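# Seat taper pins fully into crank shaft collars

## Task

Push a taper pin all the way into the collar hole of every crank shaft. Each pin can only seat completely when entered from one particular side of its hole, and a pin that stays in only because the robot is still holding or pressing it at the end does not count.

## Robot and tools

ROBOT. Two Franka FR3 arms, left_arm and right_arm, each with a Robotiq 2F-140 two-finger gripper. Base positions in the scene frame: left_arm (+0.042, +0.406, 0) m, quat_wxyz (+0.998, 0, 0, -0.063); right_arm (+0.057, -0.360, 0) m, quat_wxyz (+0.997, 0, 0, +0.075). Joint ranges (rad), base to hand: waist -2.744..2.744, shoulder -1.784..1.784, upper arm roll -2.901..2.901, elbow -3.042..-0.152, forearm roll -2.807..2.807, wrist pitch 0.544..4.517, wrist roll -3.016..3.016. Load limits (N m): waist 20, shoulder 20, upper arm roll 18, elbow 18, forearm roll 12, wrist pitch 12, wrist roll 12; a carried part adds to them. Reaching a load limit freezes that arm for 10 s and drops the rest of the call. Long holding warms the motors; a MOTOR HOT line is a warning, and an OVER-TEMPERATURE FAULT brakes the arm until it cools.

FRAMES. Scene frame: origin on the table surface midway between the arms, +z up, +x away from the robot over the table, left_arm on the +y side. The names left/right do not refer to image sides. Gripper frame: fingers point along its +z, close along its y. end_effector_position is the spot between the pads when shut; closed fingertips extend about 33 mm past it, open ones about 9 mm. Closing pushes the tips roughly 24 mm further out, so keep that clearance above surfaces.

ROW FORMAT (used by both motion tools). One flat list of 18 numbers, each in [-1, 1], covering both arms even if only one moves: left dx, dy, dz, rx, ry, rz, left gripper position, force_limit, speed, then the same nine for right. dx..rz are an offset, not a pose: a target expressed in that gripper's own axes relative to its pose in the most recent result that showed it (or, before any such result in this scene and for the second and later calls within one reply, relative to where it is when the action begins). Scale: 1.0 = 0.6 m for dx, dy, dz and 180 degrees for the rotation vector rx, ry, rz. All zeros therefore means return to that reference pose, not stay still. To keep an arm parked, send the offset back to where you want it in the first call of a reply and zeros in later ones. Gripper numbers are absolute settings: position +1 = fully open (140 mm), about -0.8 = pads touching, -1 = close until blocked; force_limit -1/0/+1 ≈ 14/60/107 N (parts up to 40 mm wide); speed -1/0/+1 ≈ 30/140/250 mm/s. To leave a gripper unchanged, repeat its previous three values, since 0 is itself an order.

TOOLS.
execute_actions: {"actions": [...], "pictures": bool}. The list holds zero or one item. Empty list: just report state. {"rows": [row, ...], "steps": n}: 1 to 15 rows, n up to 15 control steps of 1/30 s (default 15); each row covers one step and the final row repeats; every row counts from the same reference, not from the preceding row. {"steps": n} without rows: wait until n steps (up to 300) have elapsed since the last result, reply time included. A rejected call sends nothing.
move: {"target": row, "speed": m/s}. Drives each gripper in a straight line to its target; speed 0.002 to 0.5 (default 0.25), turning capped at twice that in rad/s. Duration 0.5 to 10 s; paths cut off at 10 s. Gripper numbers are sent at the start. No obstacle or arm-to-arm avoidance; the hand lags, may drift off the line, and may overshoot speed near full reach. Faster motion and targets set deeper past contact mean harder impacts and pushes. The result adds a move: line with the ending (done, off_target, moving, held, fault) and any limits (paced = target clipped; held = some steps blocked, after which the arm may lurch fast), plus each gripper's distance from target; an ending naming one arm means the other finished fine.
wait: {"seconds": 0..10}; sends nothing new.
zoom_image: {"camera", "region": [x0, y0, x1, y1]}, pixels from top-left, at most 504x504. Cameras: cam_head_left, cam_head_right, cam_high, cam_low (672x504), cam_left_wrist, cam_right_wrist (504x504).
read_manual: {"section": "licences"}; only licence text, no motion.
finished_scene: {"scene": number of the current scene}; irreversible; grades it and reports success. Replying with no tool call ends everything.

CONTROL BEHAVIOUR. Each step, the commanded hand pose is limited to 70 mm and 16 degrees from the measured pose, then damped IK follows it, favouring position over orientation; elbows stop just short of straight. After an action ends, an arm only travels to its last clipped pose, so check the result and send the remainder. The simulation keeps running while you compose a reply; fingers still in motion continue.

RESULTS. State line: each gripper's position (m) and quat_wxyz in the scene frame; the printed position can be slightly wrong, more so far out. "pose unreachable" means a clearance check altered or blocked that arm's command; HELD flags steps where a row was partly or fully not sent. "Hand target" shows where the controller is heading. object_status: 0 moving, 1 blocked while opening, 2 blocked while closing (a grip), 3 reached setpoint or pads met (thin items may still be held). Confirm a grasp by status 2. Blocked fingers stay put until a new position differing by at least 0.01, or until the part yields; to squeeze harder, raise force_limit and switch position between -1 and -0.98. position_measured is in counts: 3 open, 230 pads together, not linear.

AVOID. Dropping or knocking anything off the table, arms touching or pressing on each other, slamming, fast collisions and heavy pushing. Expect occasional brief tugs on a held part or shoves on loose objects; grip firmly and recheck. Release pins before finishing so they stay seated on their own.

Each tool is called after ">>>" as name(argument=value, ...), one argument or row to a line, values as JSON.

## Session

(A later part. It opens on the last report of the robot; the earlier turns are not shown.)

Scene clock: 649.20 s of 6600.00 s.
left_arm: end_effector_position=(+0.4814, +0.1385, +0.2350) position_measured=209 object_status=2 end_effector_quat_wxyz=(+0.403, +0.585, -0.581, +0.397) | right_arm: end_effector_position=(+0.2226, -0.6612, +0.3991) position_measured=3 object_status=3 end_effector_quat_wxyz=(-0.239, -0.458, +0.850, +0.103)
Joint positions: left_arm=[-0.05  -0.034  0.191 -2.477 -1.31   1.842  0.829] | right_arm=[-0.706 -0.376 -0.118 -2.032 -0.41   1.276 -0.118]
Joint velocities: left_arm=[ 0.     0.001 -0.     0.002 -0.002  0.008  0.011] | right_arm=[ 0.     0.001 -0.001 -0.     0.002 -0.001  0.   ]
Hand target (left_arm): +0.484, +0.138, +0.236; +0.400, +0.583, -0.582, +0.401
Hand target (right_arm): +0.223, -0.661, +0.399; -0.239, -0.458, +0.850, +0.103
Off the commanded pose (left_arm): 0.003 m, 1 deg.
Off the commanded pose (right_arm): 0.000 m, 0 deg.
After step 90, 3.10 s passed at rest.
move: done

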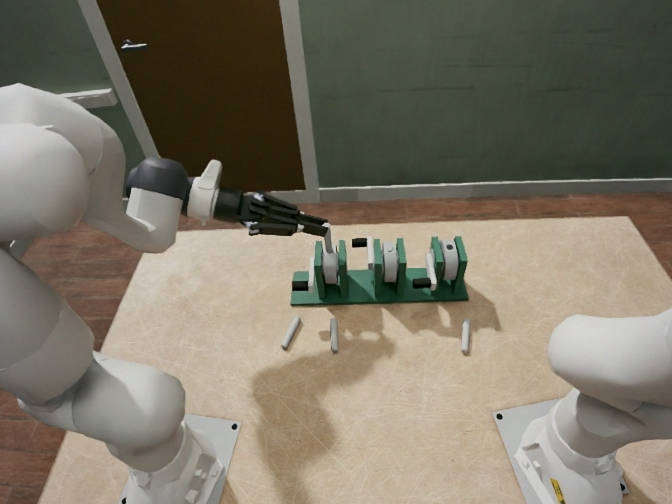

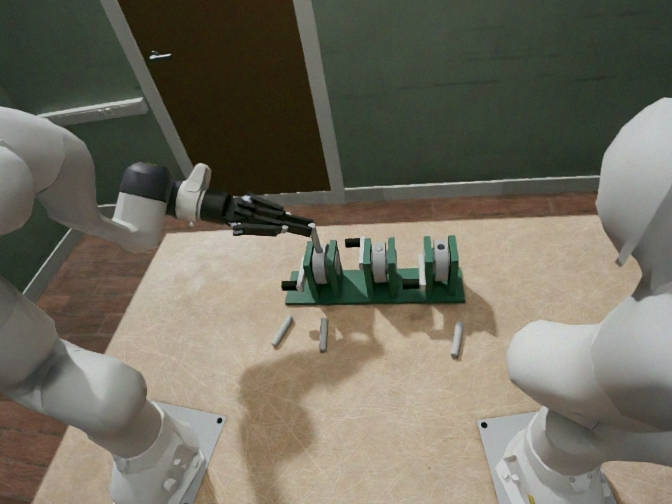

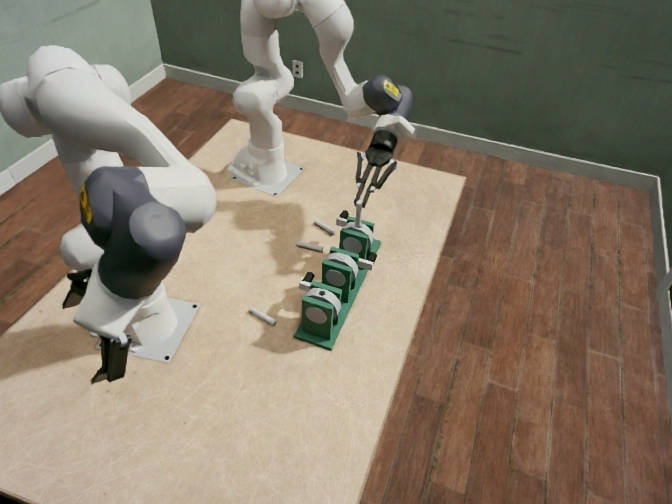

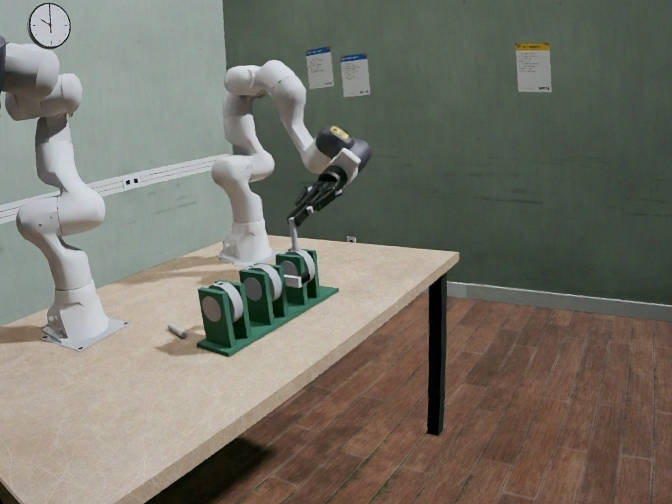

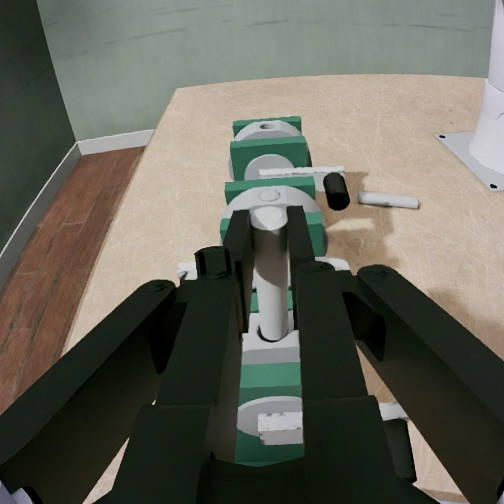

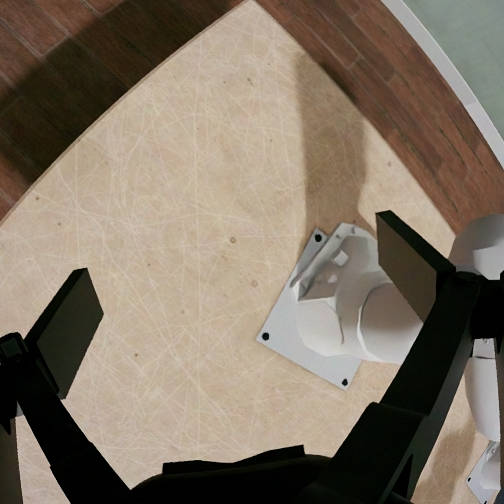

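>>> move(
  target=[0.001,-0.0015,0.003,0.001,0.0005,0.003,-1,0,-0.7,0,0,0,0,0,0,1,0,0],
  speed=0.01,
)

>>> zoom_image(
  camera="cam_left_wrist",
  region=[200,280,330,410],
)

>>> zoom_image(
  camera="cam_head_left",
  region=[295,203,365,273],
)

Scene clock: 657.43 s of 6600.00 s.
left_arm: end_effector_position=(+0.4819, +0.1379, +0.2350) position_measured=209 object_status=2 end_effector_quat_wxyz=(+0.402, +0.584, -0.582, +0.399) | right_arm: end_effector_position=(+0.2226, -0.6612, +0.3991) position_measured=3 object_status=3 end_effector_quat_wxyz=(-0.239, -0.458, +0.850, +0.103)
Joint positions: left_arm=[-0.05  -0.034  0.189 -2.477 -1.312  1.844  0.834] | right_arm=[-0.706 -0.376 -0.118 -2.032 -0.41   1.276 -0.118]
Joint velocities: left_arm=[-0.     0.    -0.003 -0.001 -0.002  0.     0.003] | right_arm=[-0.     0.     0.     0.     0.001 -0.     0.001]
Hand target (left_arm): +0.482, +0.137, +0.235; +0.401, +0.583, -0.583, +0.401
Hand target (right_arm): +0.223, -0.661, +0.399; -0.239, -0.458, +0.850, +0.103
Off the commanded pose (left_arm): 0.001 m, 0 deg.
Off the commanded pose (right_arm): 0.000 m, 0 deg.
After step 90, 4.53 s passed at rest.
move: done

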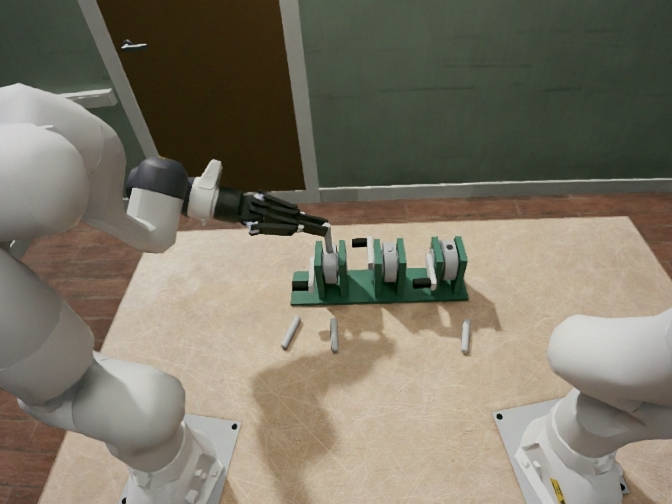

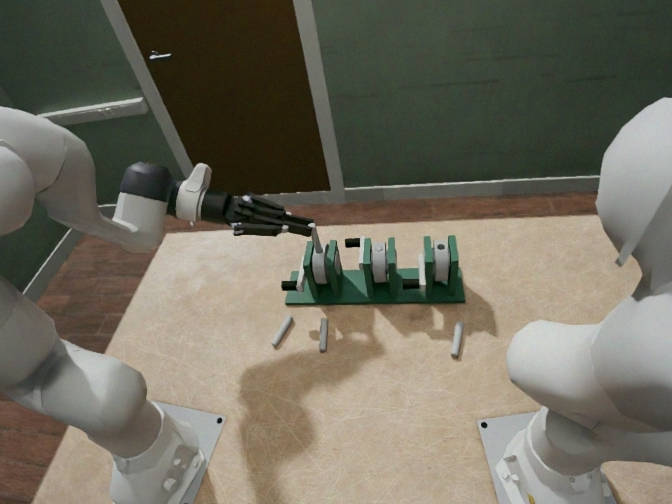

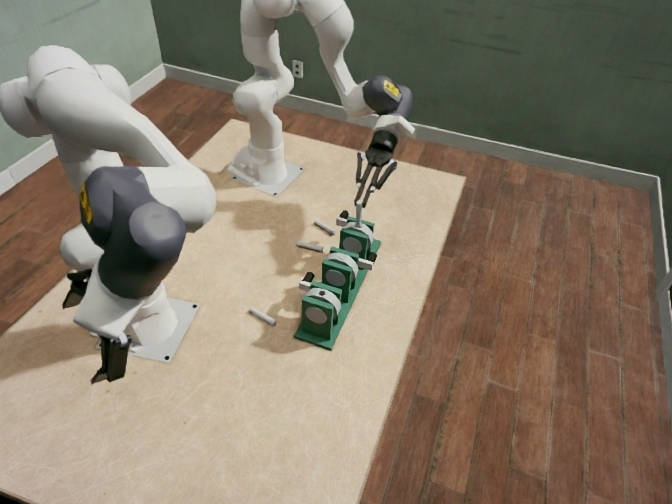

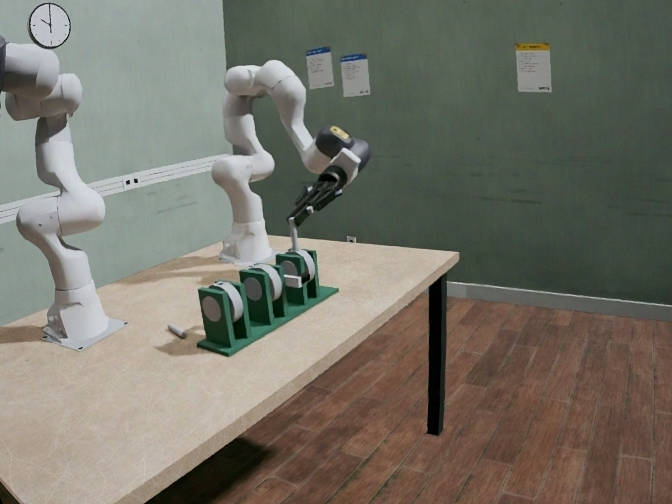

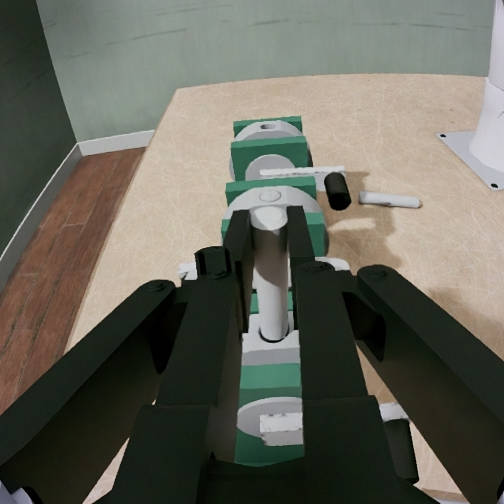

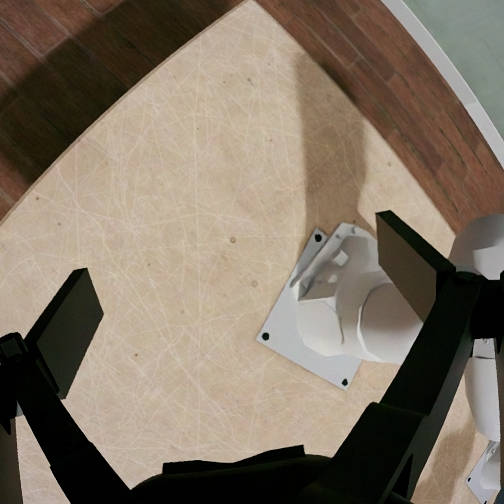

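Region (200, 280, 330, 410) of cam_left_wrist's 504x504 image, scaled by 3.877, with more detail than that image has.

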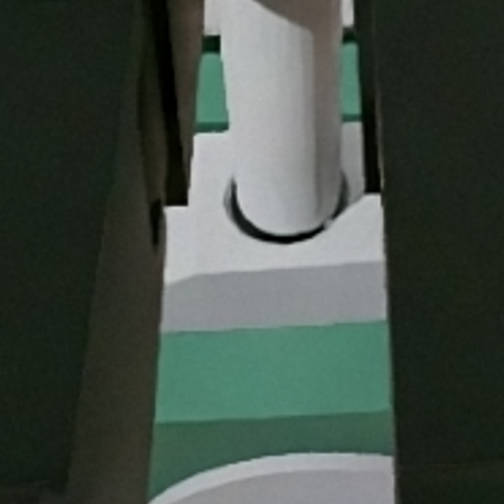

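Region (295, 203, 365, 273) of cam_head_left's 672x504 image, scaled by 7.200, with more detail than that image has.

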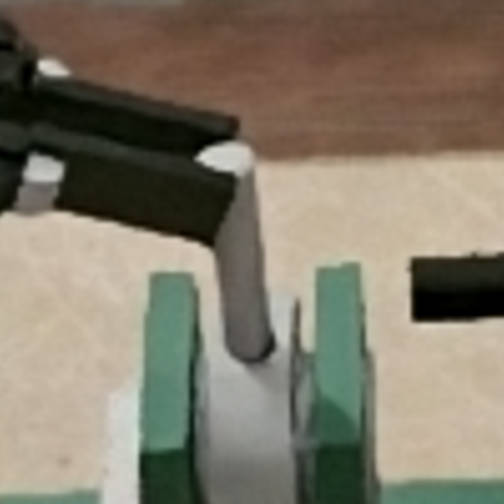

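>>> move(
  target=[-0.027,-0.0015,0.0135,0.0005,0,0.001,-1,0,-0.7,0,0,0,0,0,0,1,0,0],
  speed=0.01,
)

>>> zoom_image(
  camera="cam_left_wrist",
  region=[200,250,330,380],
)

>>> zoom_image(
  camera="cam_head_left",
  region=[295,203,365,273],
)

Scene clock: 663.00 s of 6600.00 s.
left_arm: end_effector_position=(+0.4822, +0.1375, +0.2170) position_measured=209 object_status=2 end_effector_quat_wxyz=(+0.402, +0.585, -0.581, +0.398) | right_arm: end_effector_position=(+0.2226, -0.6612, +0.3991) position_measured=3 object_status=3 end_effector_quat_wxyz=(-0.239, -0.458, +0.850, +0.103)
Joint positions: left_arm=[-0.05   0.007  0.187 -2.477 -1.33   1.851  0.872] | right_arm=[-0.706 -0.376 -0.118 -2.032 -0.41   1.276 -0.118]
Joint velocities: left_arm=[ 0.003  0.    -0.002  0.001 -0.     0.001  0.01 ] | right_arm=[-0.001  0.002 -0.001 -0.001 -0.     0.    -0.001]
Hand target (left_arm): +0.483, +0.136, +0.217; +0.401, +0.583, -0.583, +0.400
Hand target (right_arm): +0.223, -0.661, +0.399; -0.239, -0.458, +0.850, +0.103
Off the commanded pose (left_arm): 0.002 m, 0 deg.
Off the commanded pose (right_arm): 0.000 m, 0 deg.
After step 90, 0.53 s passed at rest.
move: done

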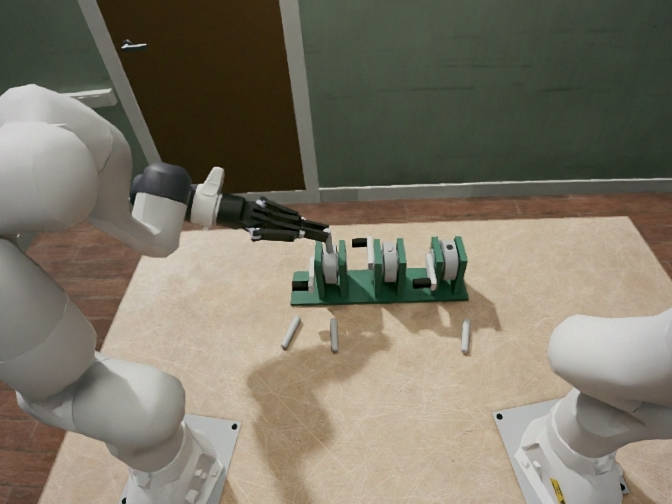

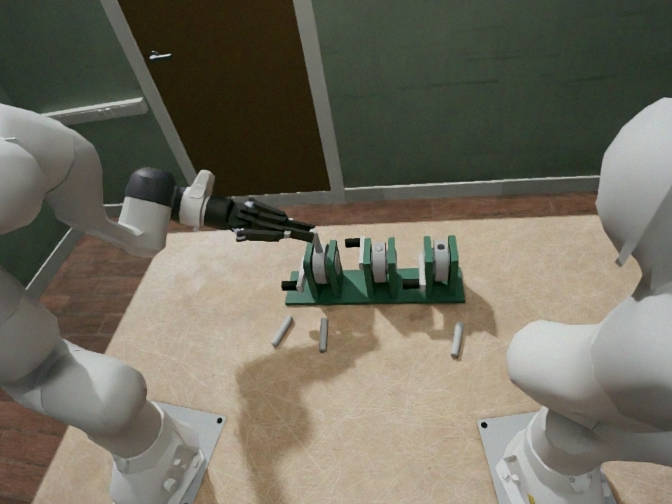

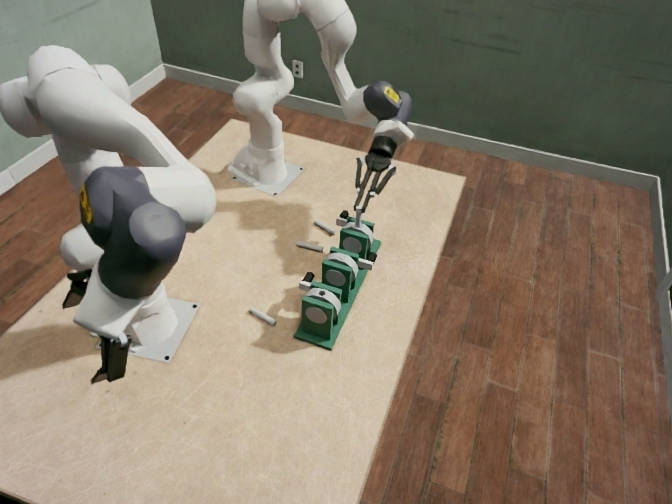

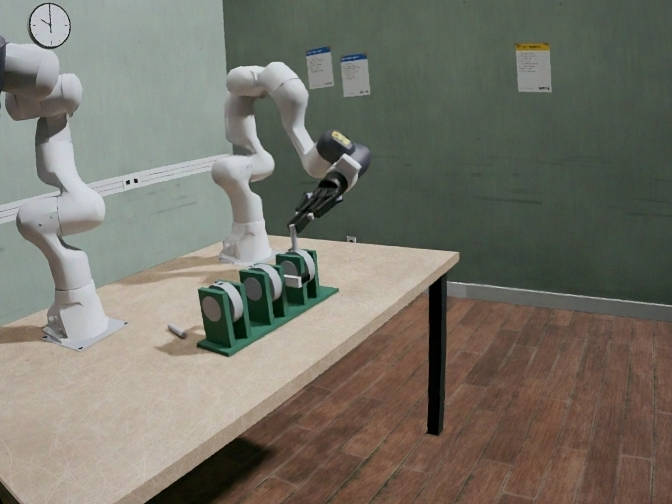

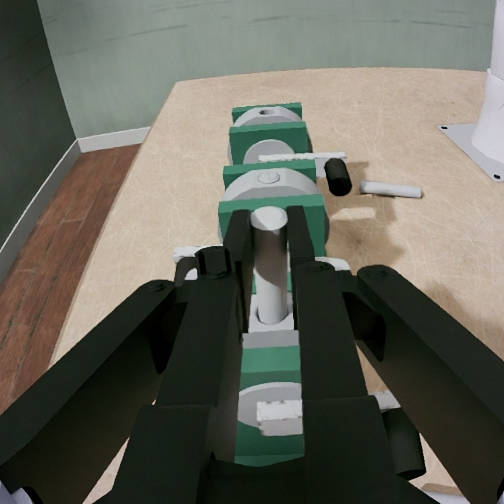

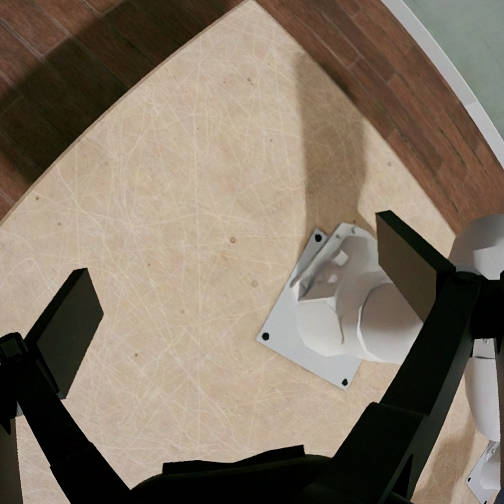

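Region (200, 250, 330, 380) of cam_left_wrist's 504x504 image, scaled by 3.877, with more detail than that image has.

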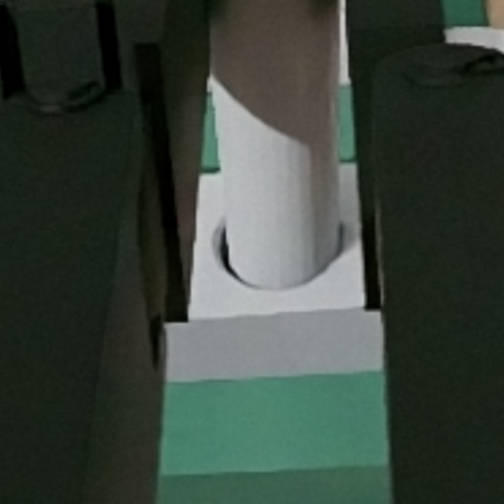

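Region (295, 203, 365, 273) of cam_head_left's 672x504 image, scaled by 7.200, with more detail than that image has.

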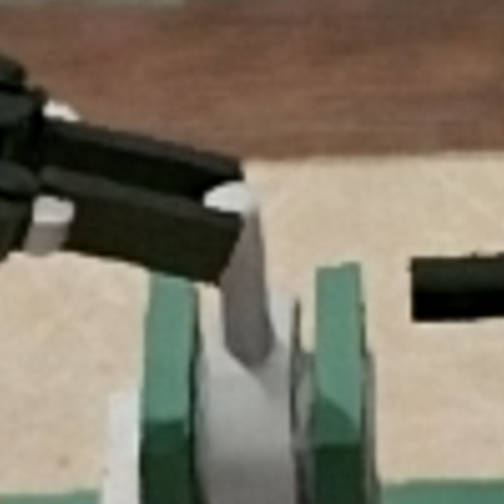

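>>> move(
  target=[-0.049,-0.003,0.020,0,0,0.001,-1,0,-0.7,0,0,0,0,0,0,1,0,0],
  speed=0.015,
)

>>> move(
  target=[0,0,0,0,0,0,-0.45,0,-1,0,0,0,0,0,0,1,0,0],
  speed=0.01,
)

Scene clock: 670.30 s of 6600.00 s.
left_arm: end_effector_position=(+0.4824, +0.1371, +0.1866) position_measured=209 object_status=2 end_effector_quat_wxyz=(+0.405, +0.586, -0.579, +0.396) | right_arm: end_effector_position=(+0.2226, -0.6612, +0.3991) position_measured=3 object_status=3 end_effector_quat_wxyz=(-0.239, -0.458, +0.850, +0.103)
Joint positions: left_arm=[-0.05   0.086  0.186 -2.467 -1.359  1.852  0.937] | right_arm=[-0.706 -0.376 -0.118 -2.032 -0.41   1.276 -0.118]
Joint velocities: left_arm=[ 0.001  0.002 -0.002 -0.    -0.001  0.001  0.015] | right_arm=[ 0.001  0.     0.001  0.    -0.001  0.     0.   ]
Hand target (left_arm): +0.484, +0.137, +0.186; +0.402, +0.584, -0.582, +0.399
Hand target (right_arm): +0.223, -0.661, +0.399; -0.239, -0.458, +0.850, +0.103
Off the commanded pose (left_arm): 0.002 m, 1 deg.
Off the commanded pose (right_arm): 0.000 m, 0 deg.
After step 90, 1.97 s passed at rest.
move: done

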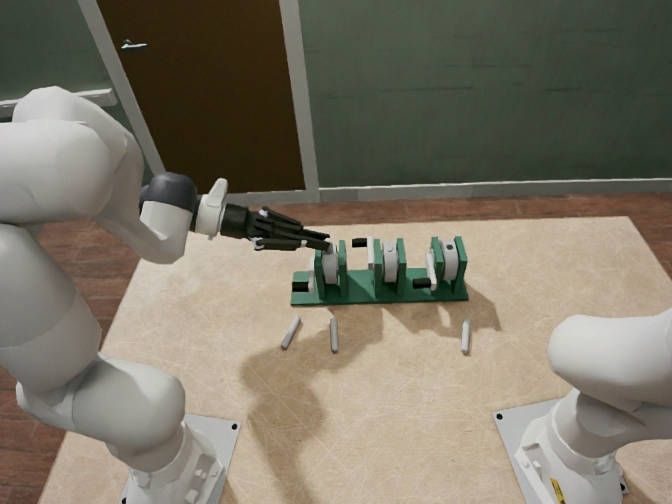

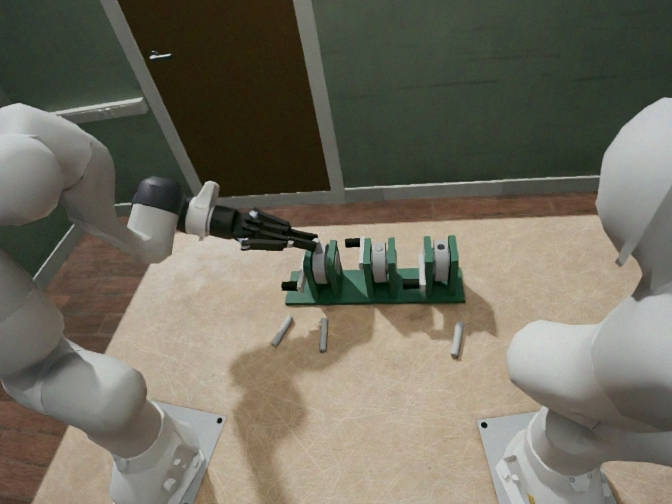

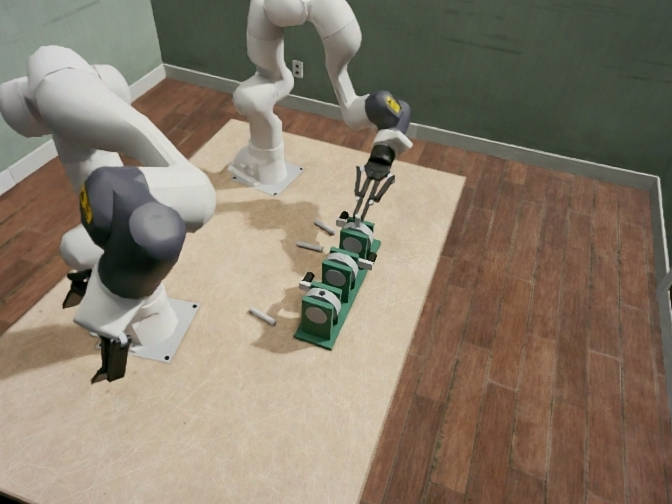

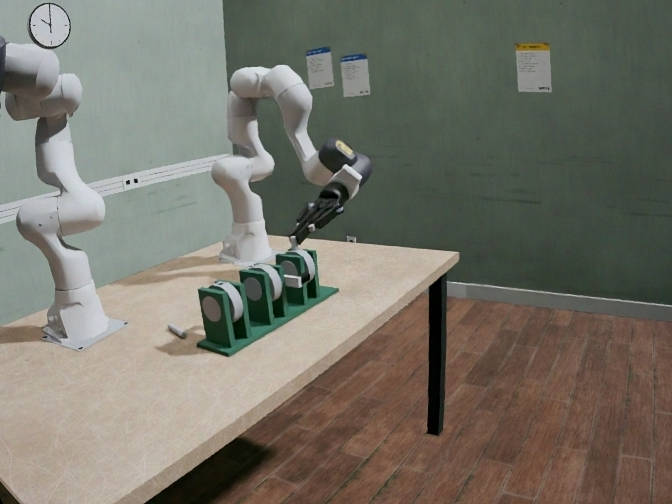

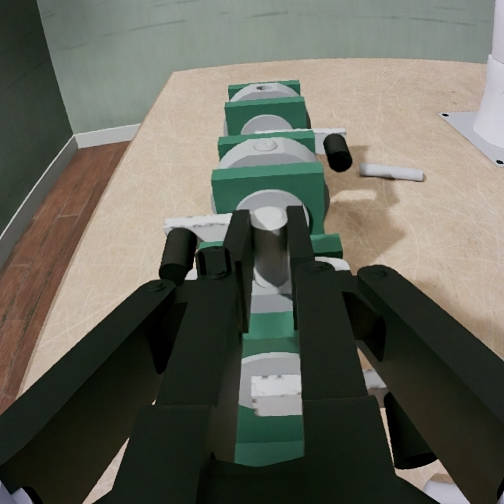

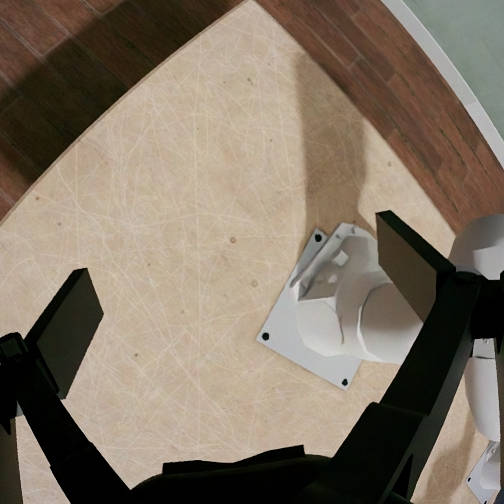

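Scene clock: 671.00 s of 6600.00 s.
left_arm: end_effector_position=(+0.4824, +0.1370, +0.1866) position_measured=186 object_status=0 end_effector_quat_wxyz=(+0.405, +0.586, -0.579, +0.396) | right_arm: end_effector_position=(+0.2226, -0.6612, +0.3991) position_measured=3 object_status=3 end_effector_quat_wxyz=(-0.239, -0.458, +0.850, +0.103)
Joint positions: left_arm=[-0.05   0.086  0.185 -2.467 -1.359  1.852  0.937] | right_arm=[-0.706 -0.376 -0.118 -2.032 -0.41   1.276 -0.118]
Joint velocities: left_arm=[-0.001  0.     0.003  0.001  0.001 -0.    -0.001] | right_arm=[-0.002  0.001  0.     0.001 -0.    -0.001 -0.002]
Hand target (left_arm): +0.482, +0.137, +0.187; +0.405, +0.586, -0.579, +0.396
Hand target (right_arm): +0.223, -0.661, +0.399; -0.239, -0.458, +0.850, +0.103
Off the commanded pose (left_arm): 0.000 m, 0 deg.
Off the commanded pose (right_arm): 0.000 m, 0 deg.
move: done

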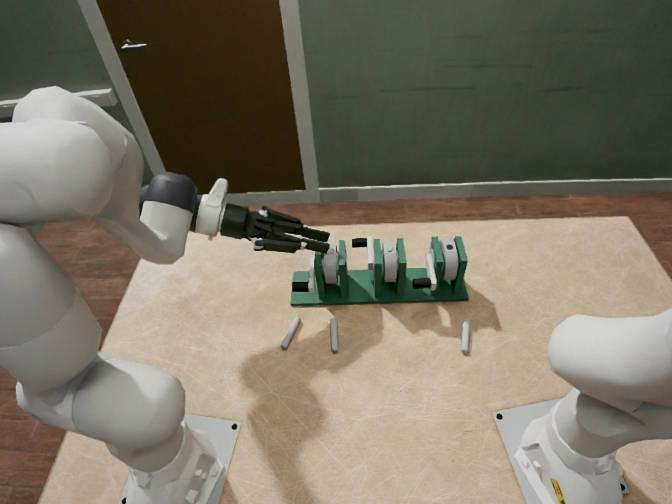

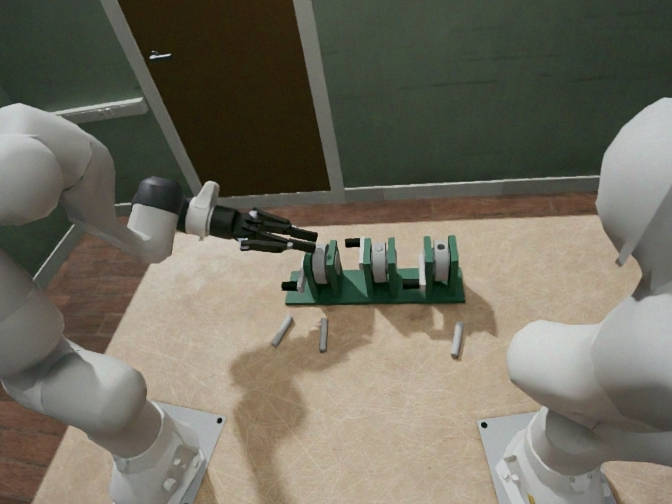

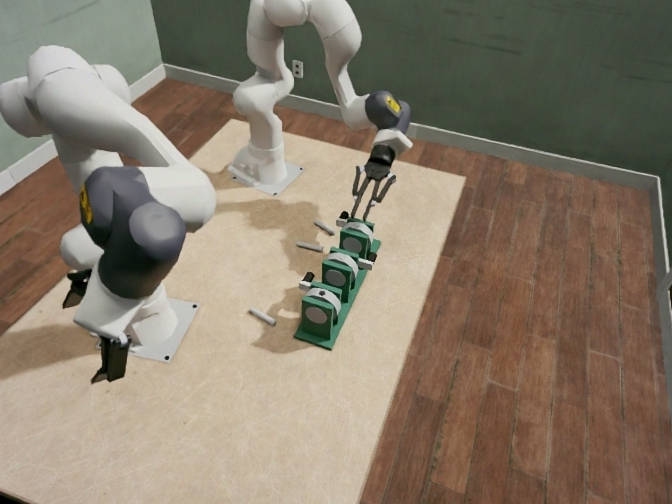

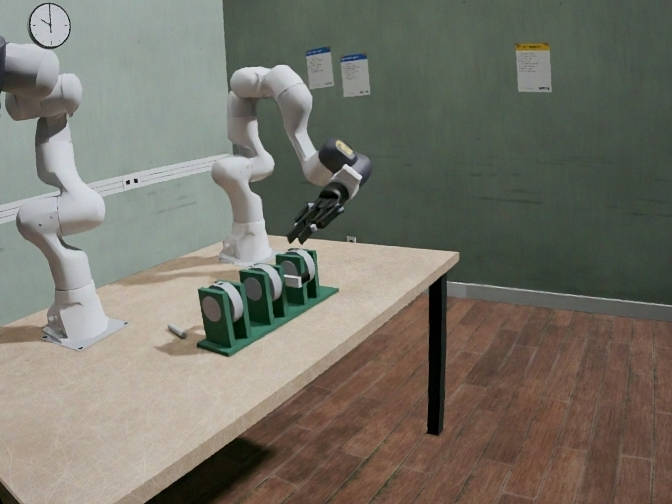

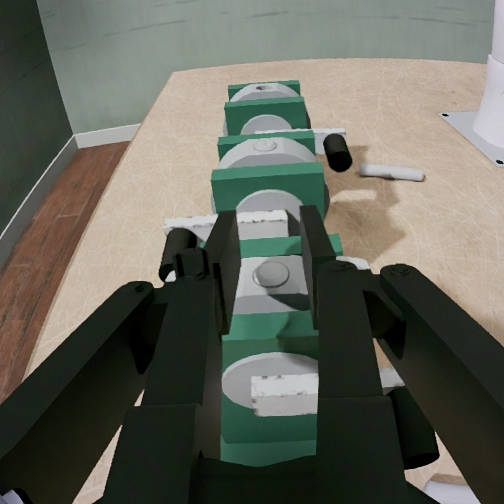

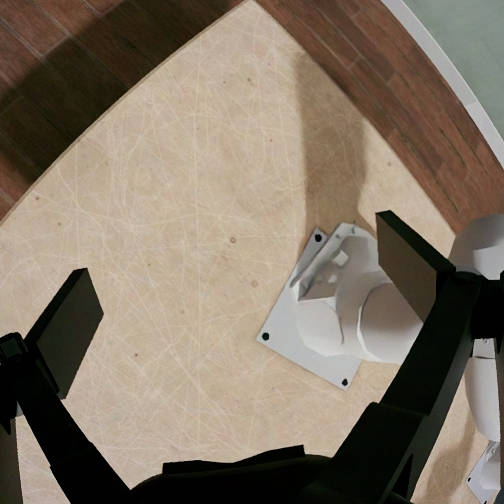

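>>> execute_actions(
  actions=[],
)

Scene clock: 681.13 s of 6600.00 s.
left_arm: end_effector_position=(+0.4824, +0.1370, +0.1866) position_measured=186 object_status=3 end_effector_quat_wxyz=(+0.405, +0.586, -0.579, +0.396) | right_arm: end_effector_position=(+0.2226, -0.6612, +0.3991) position_measured=3 object_status=3 end_effector_quat_wxyz=(-0.239, -0.458, +0.850, +0.103)
Joint positions: left_arm=[-0.05   0.086  0.185 -2.467 -1.359  1.852  0.937] | right_arm=[-0.706 -0.376 -0.118 -2.032 -0.41   1.276 -0.118]
Joint velocities: left_arm=[-0.    -0.     0.001  0.001 -0.001 -0.     0.   ] | right_arm=[-0.001 -0.001  0.001 -0.001 -0.001 -0.     0.   ]
Hand target (left_arm): +0.482, +0.137, +0.187; +0.405, +0.586, -0.579, +0.396
Hand target (right_arm): +0.223, -0.661, +0.399; -0.239, -0.458, +0.850, +0.103
Off the commanded pose (left_arm): 0.000 m, 0 deg.
Off the commanded pose (right_arm): 0.000 m, 0 deg.
Steps of this call (steps 1 to 90: nothing new was sent; then 7.13 s passed at rest). Readings (end_effector_position | what the end effector reports):
1: left_arm (+0.4824, +0.1370, +0.1866) | right_arm (+0.2226, -0.6612, +0.3991) | left_arm position_measured=186 object_status=3 | right_arm position_measured=3 object_status=3
2: left_arm (+0.4824, +0.1370, +0.1866) | right_arm (+0.2226, -0.6612, +0.3991) | left_arm position_measured=186 object_status=3 | right_arm position_measured=3 object_status=3
4: left_arm (+0.4824, +0.1370, +0.1866) | right_arm (+0.2226, -0.6612, +0.3991) | left_arm position_measured=186 object_status=3 | right_arm position_measured=3 object_status=3
8: left_arm (+0.4824, +0.1370, +0.1866) | right_arm (+0.2226, -0.6612, +0.3991) | left_arm position_measured=186 object_status=3 | right_arm position_measured=3 object_status=3
90: the state above

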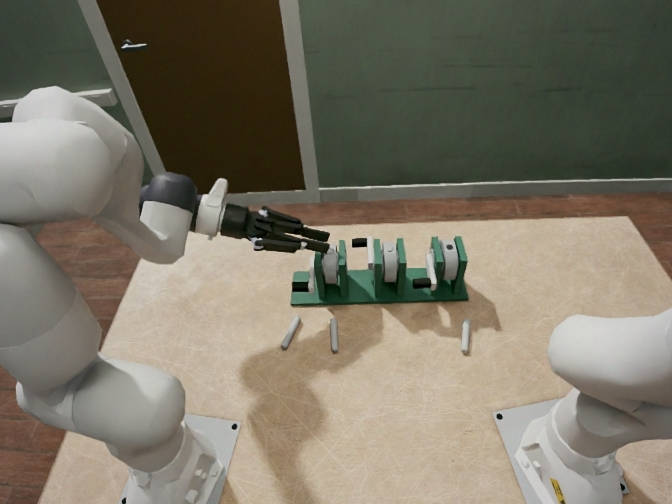

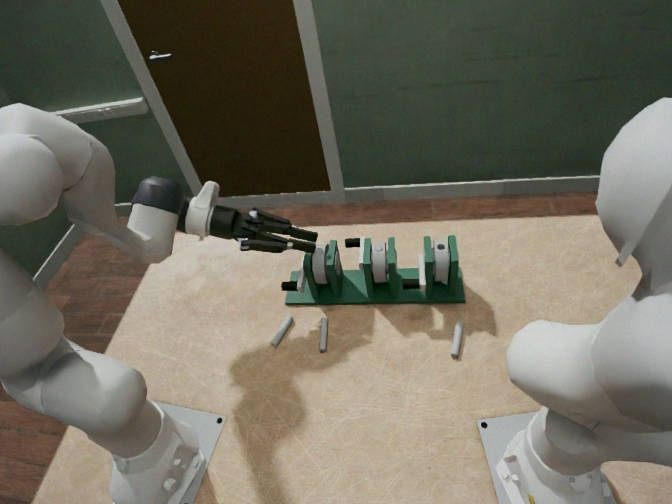

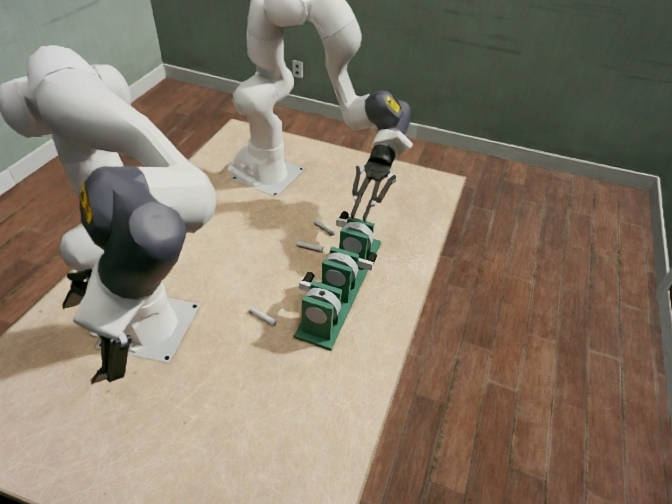

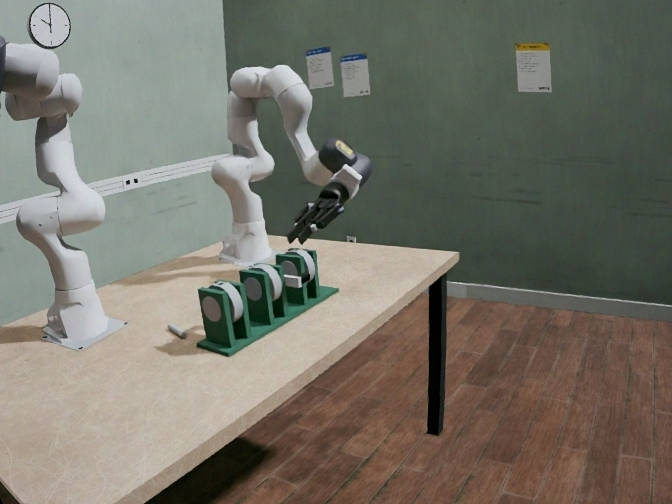

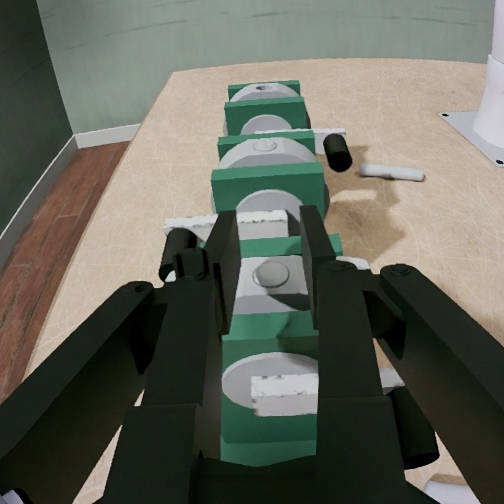

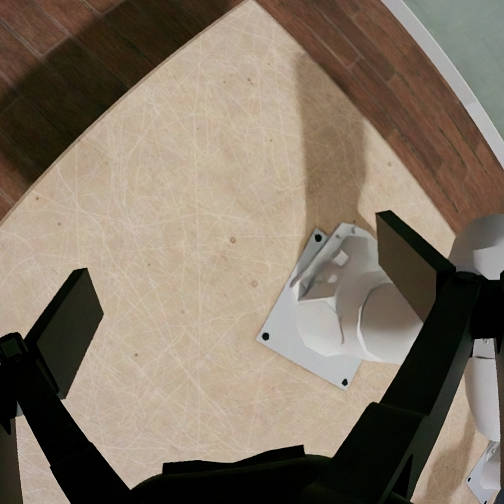

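>>> move(
  target=[0.2764,0.194,0.519,0.2453,-0.3558,-0.4423,-0.42,0,0,0,0,0,0,0,0,1,0,0],
  speed=0.25,
)

Scene clock: 717.23 s of 6600.00 s.
left_arm: end_effector_position=(+0.3840, -0.2054, +0.2258) position_measured=182 object_status=3 end_effector_quat_wxyz=(-0.020, +0.995, -0.041, -0.090) | right_arm: end_effector_position=(+0.2226, -0.6612, +0.3991) position_measured=3 object_status=3 end_effector_quat_wxyz=(-0.239, -0.458, +0.850, +0.103)
Joint positions: left_arm=[-0.74   0.695 -0.233 -1.035  0.018  1.585 -2.545] | right_arm=[-0.706 -0.376 -0.118 -2.032 -0.41   1.276 -0.118]
Joint velocities: left_arm=[-0.     0.002 -0.001  0.006  0.001 -0.016 -0.026] | right_arm=[ 0.001 -0.     0.    -0.     0.001  0.     0.   ]
Hand target (left_arm): +0.381, -0.205, +0.225; -0.023, +0.995, -0.036, -0.093
Hand target (right_arm): +0.223, -0.661, +0.399; -0.239, -0.458, +0.850, +0.103
Off the commanded pose (left_arm): 0.020 m, 2 deg.
Off the commanded pose (right_arm): 0.000 m, 0 deg.
After step 90, 27.57 s passed at rest.
move: off_target (left_arm); limits=paced

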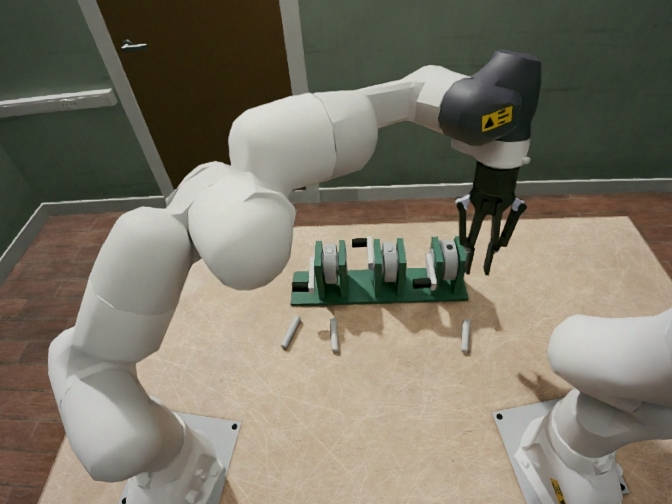

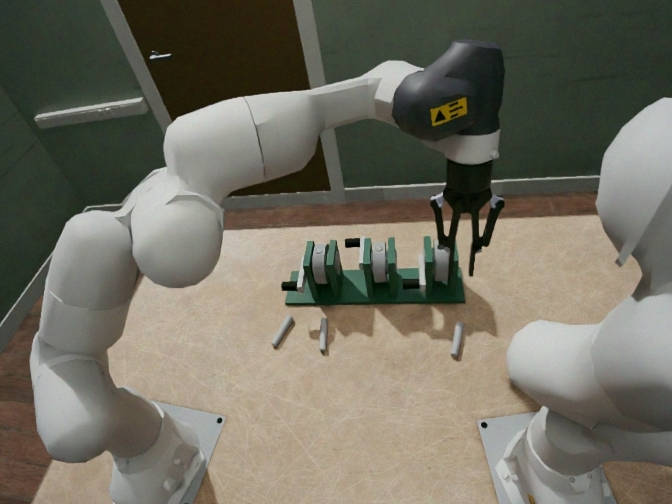

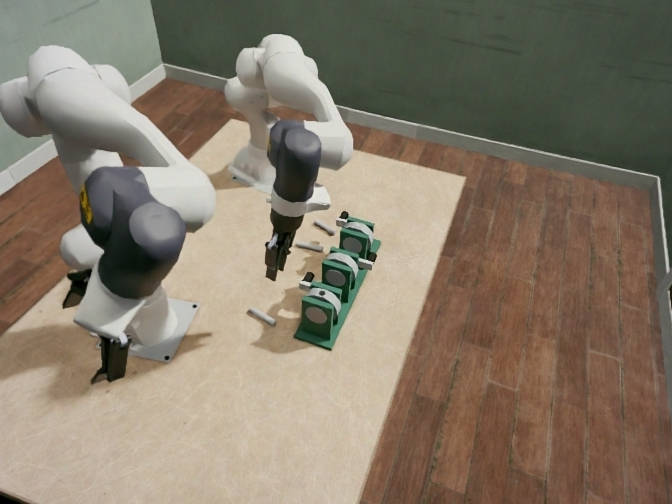

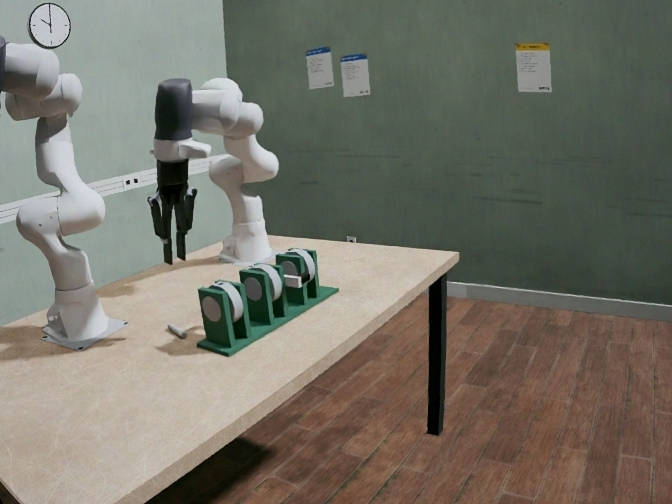

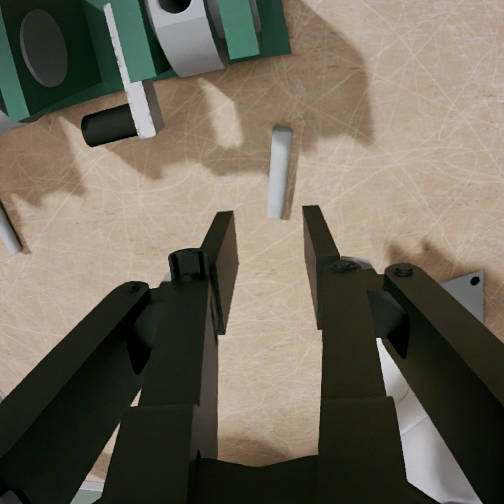

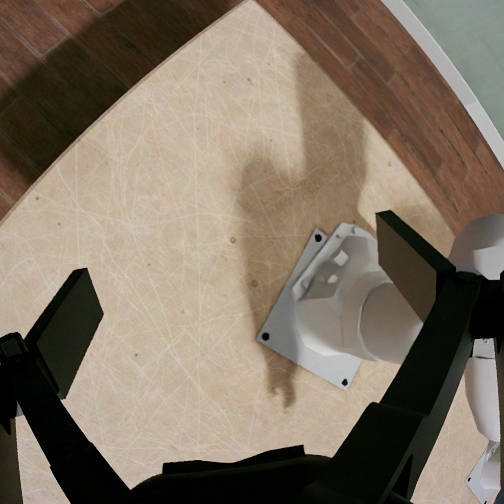

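>>> zoom_image(
  camera="cam_left_wrist",
  region=[220, 115, 340, 235],
)

Region (220, 115, 340, 235) of cam_left_wrist's 504x504 image, scaled by 4.200, with more detail than that image has.

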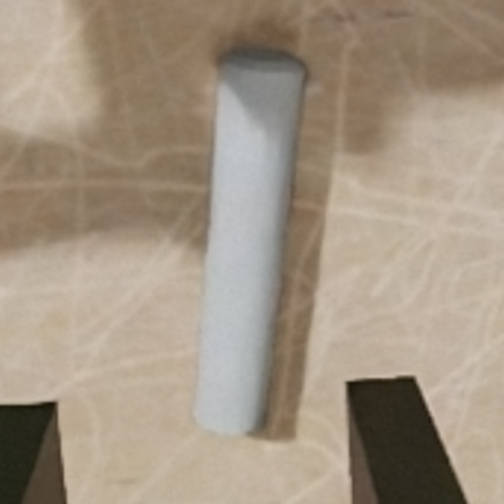

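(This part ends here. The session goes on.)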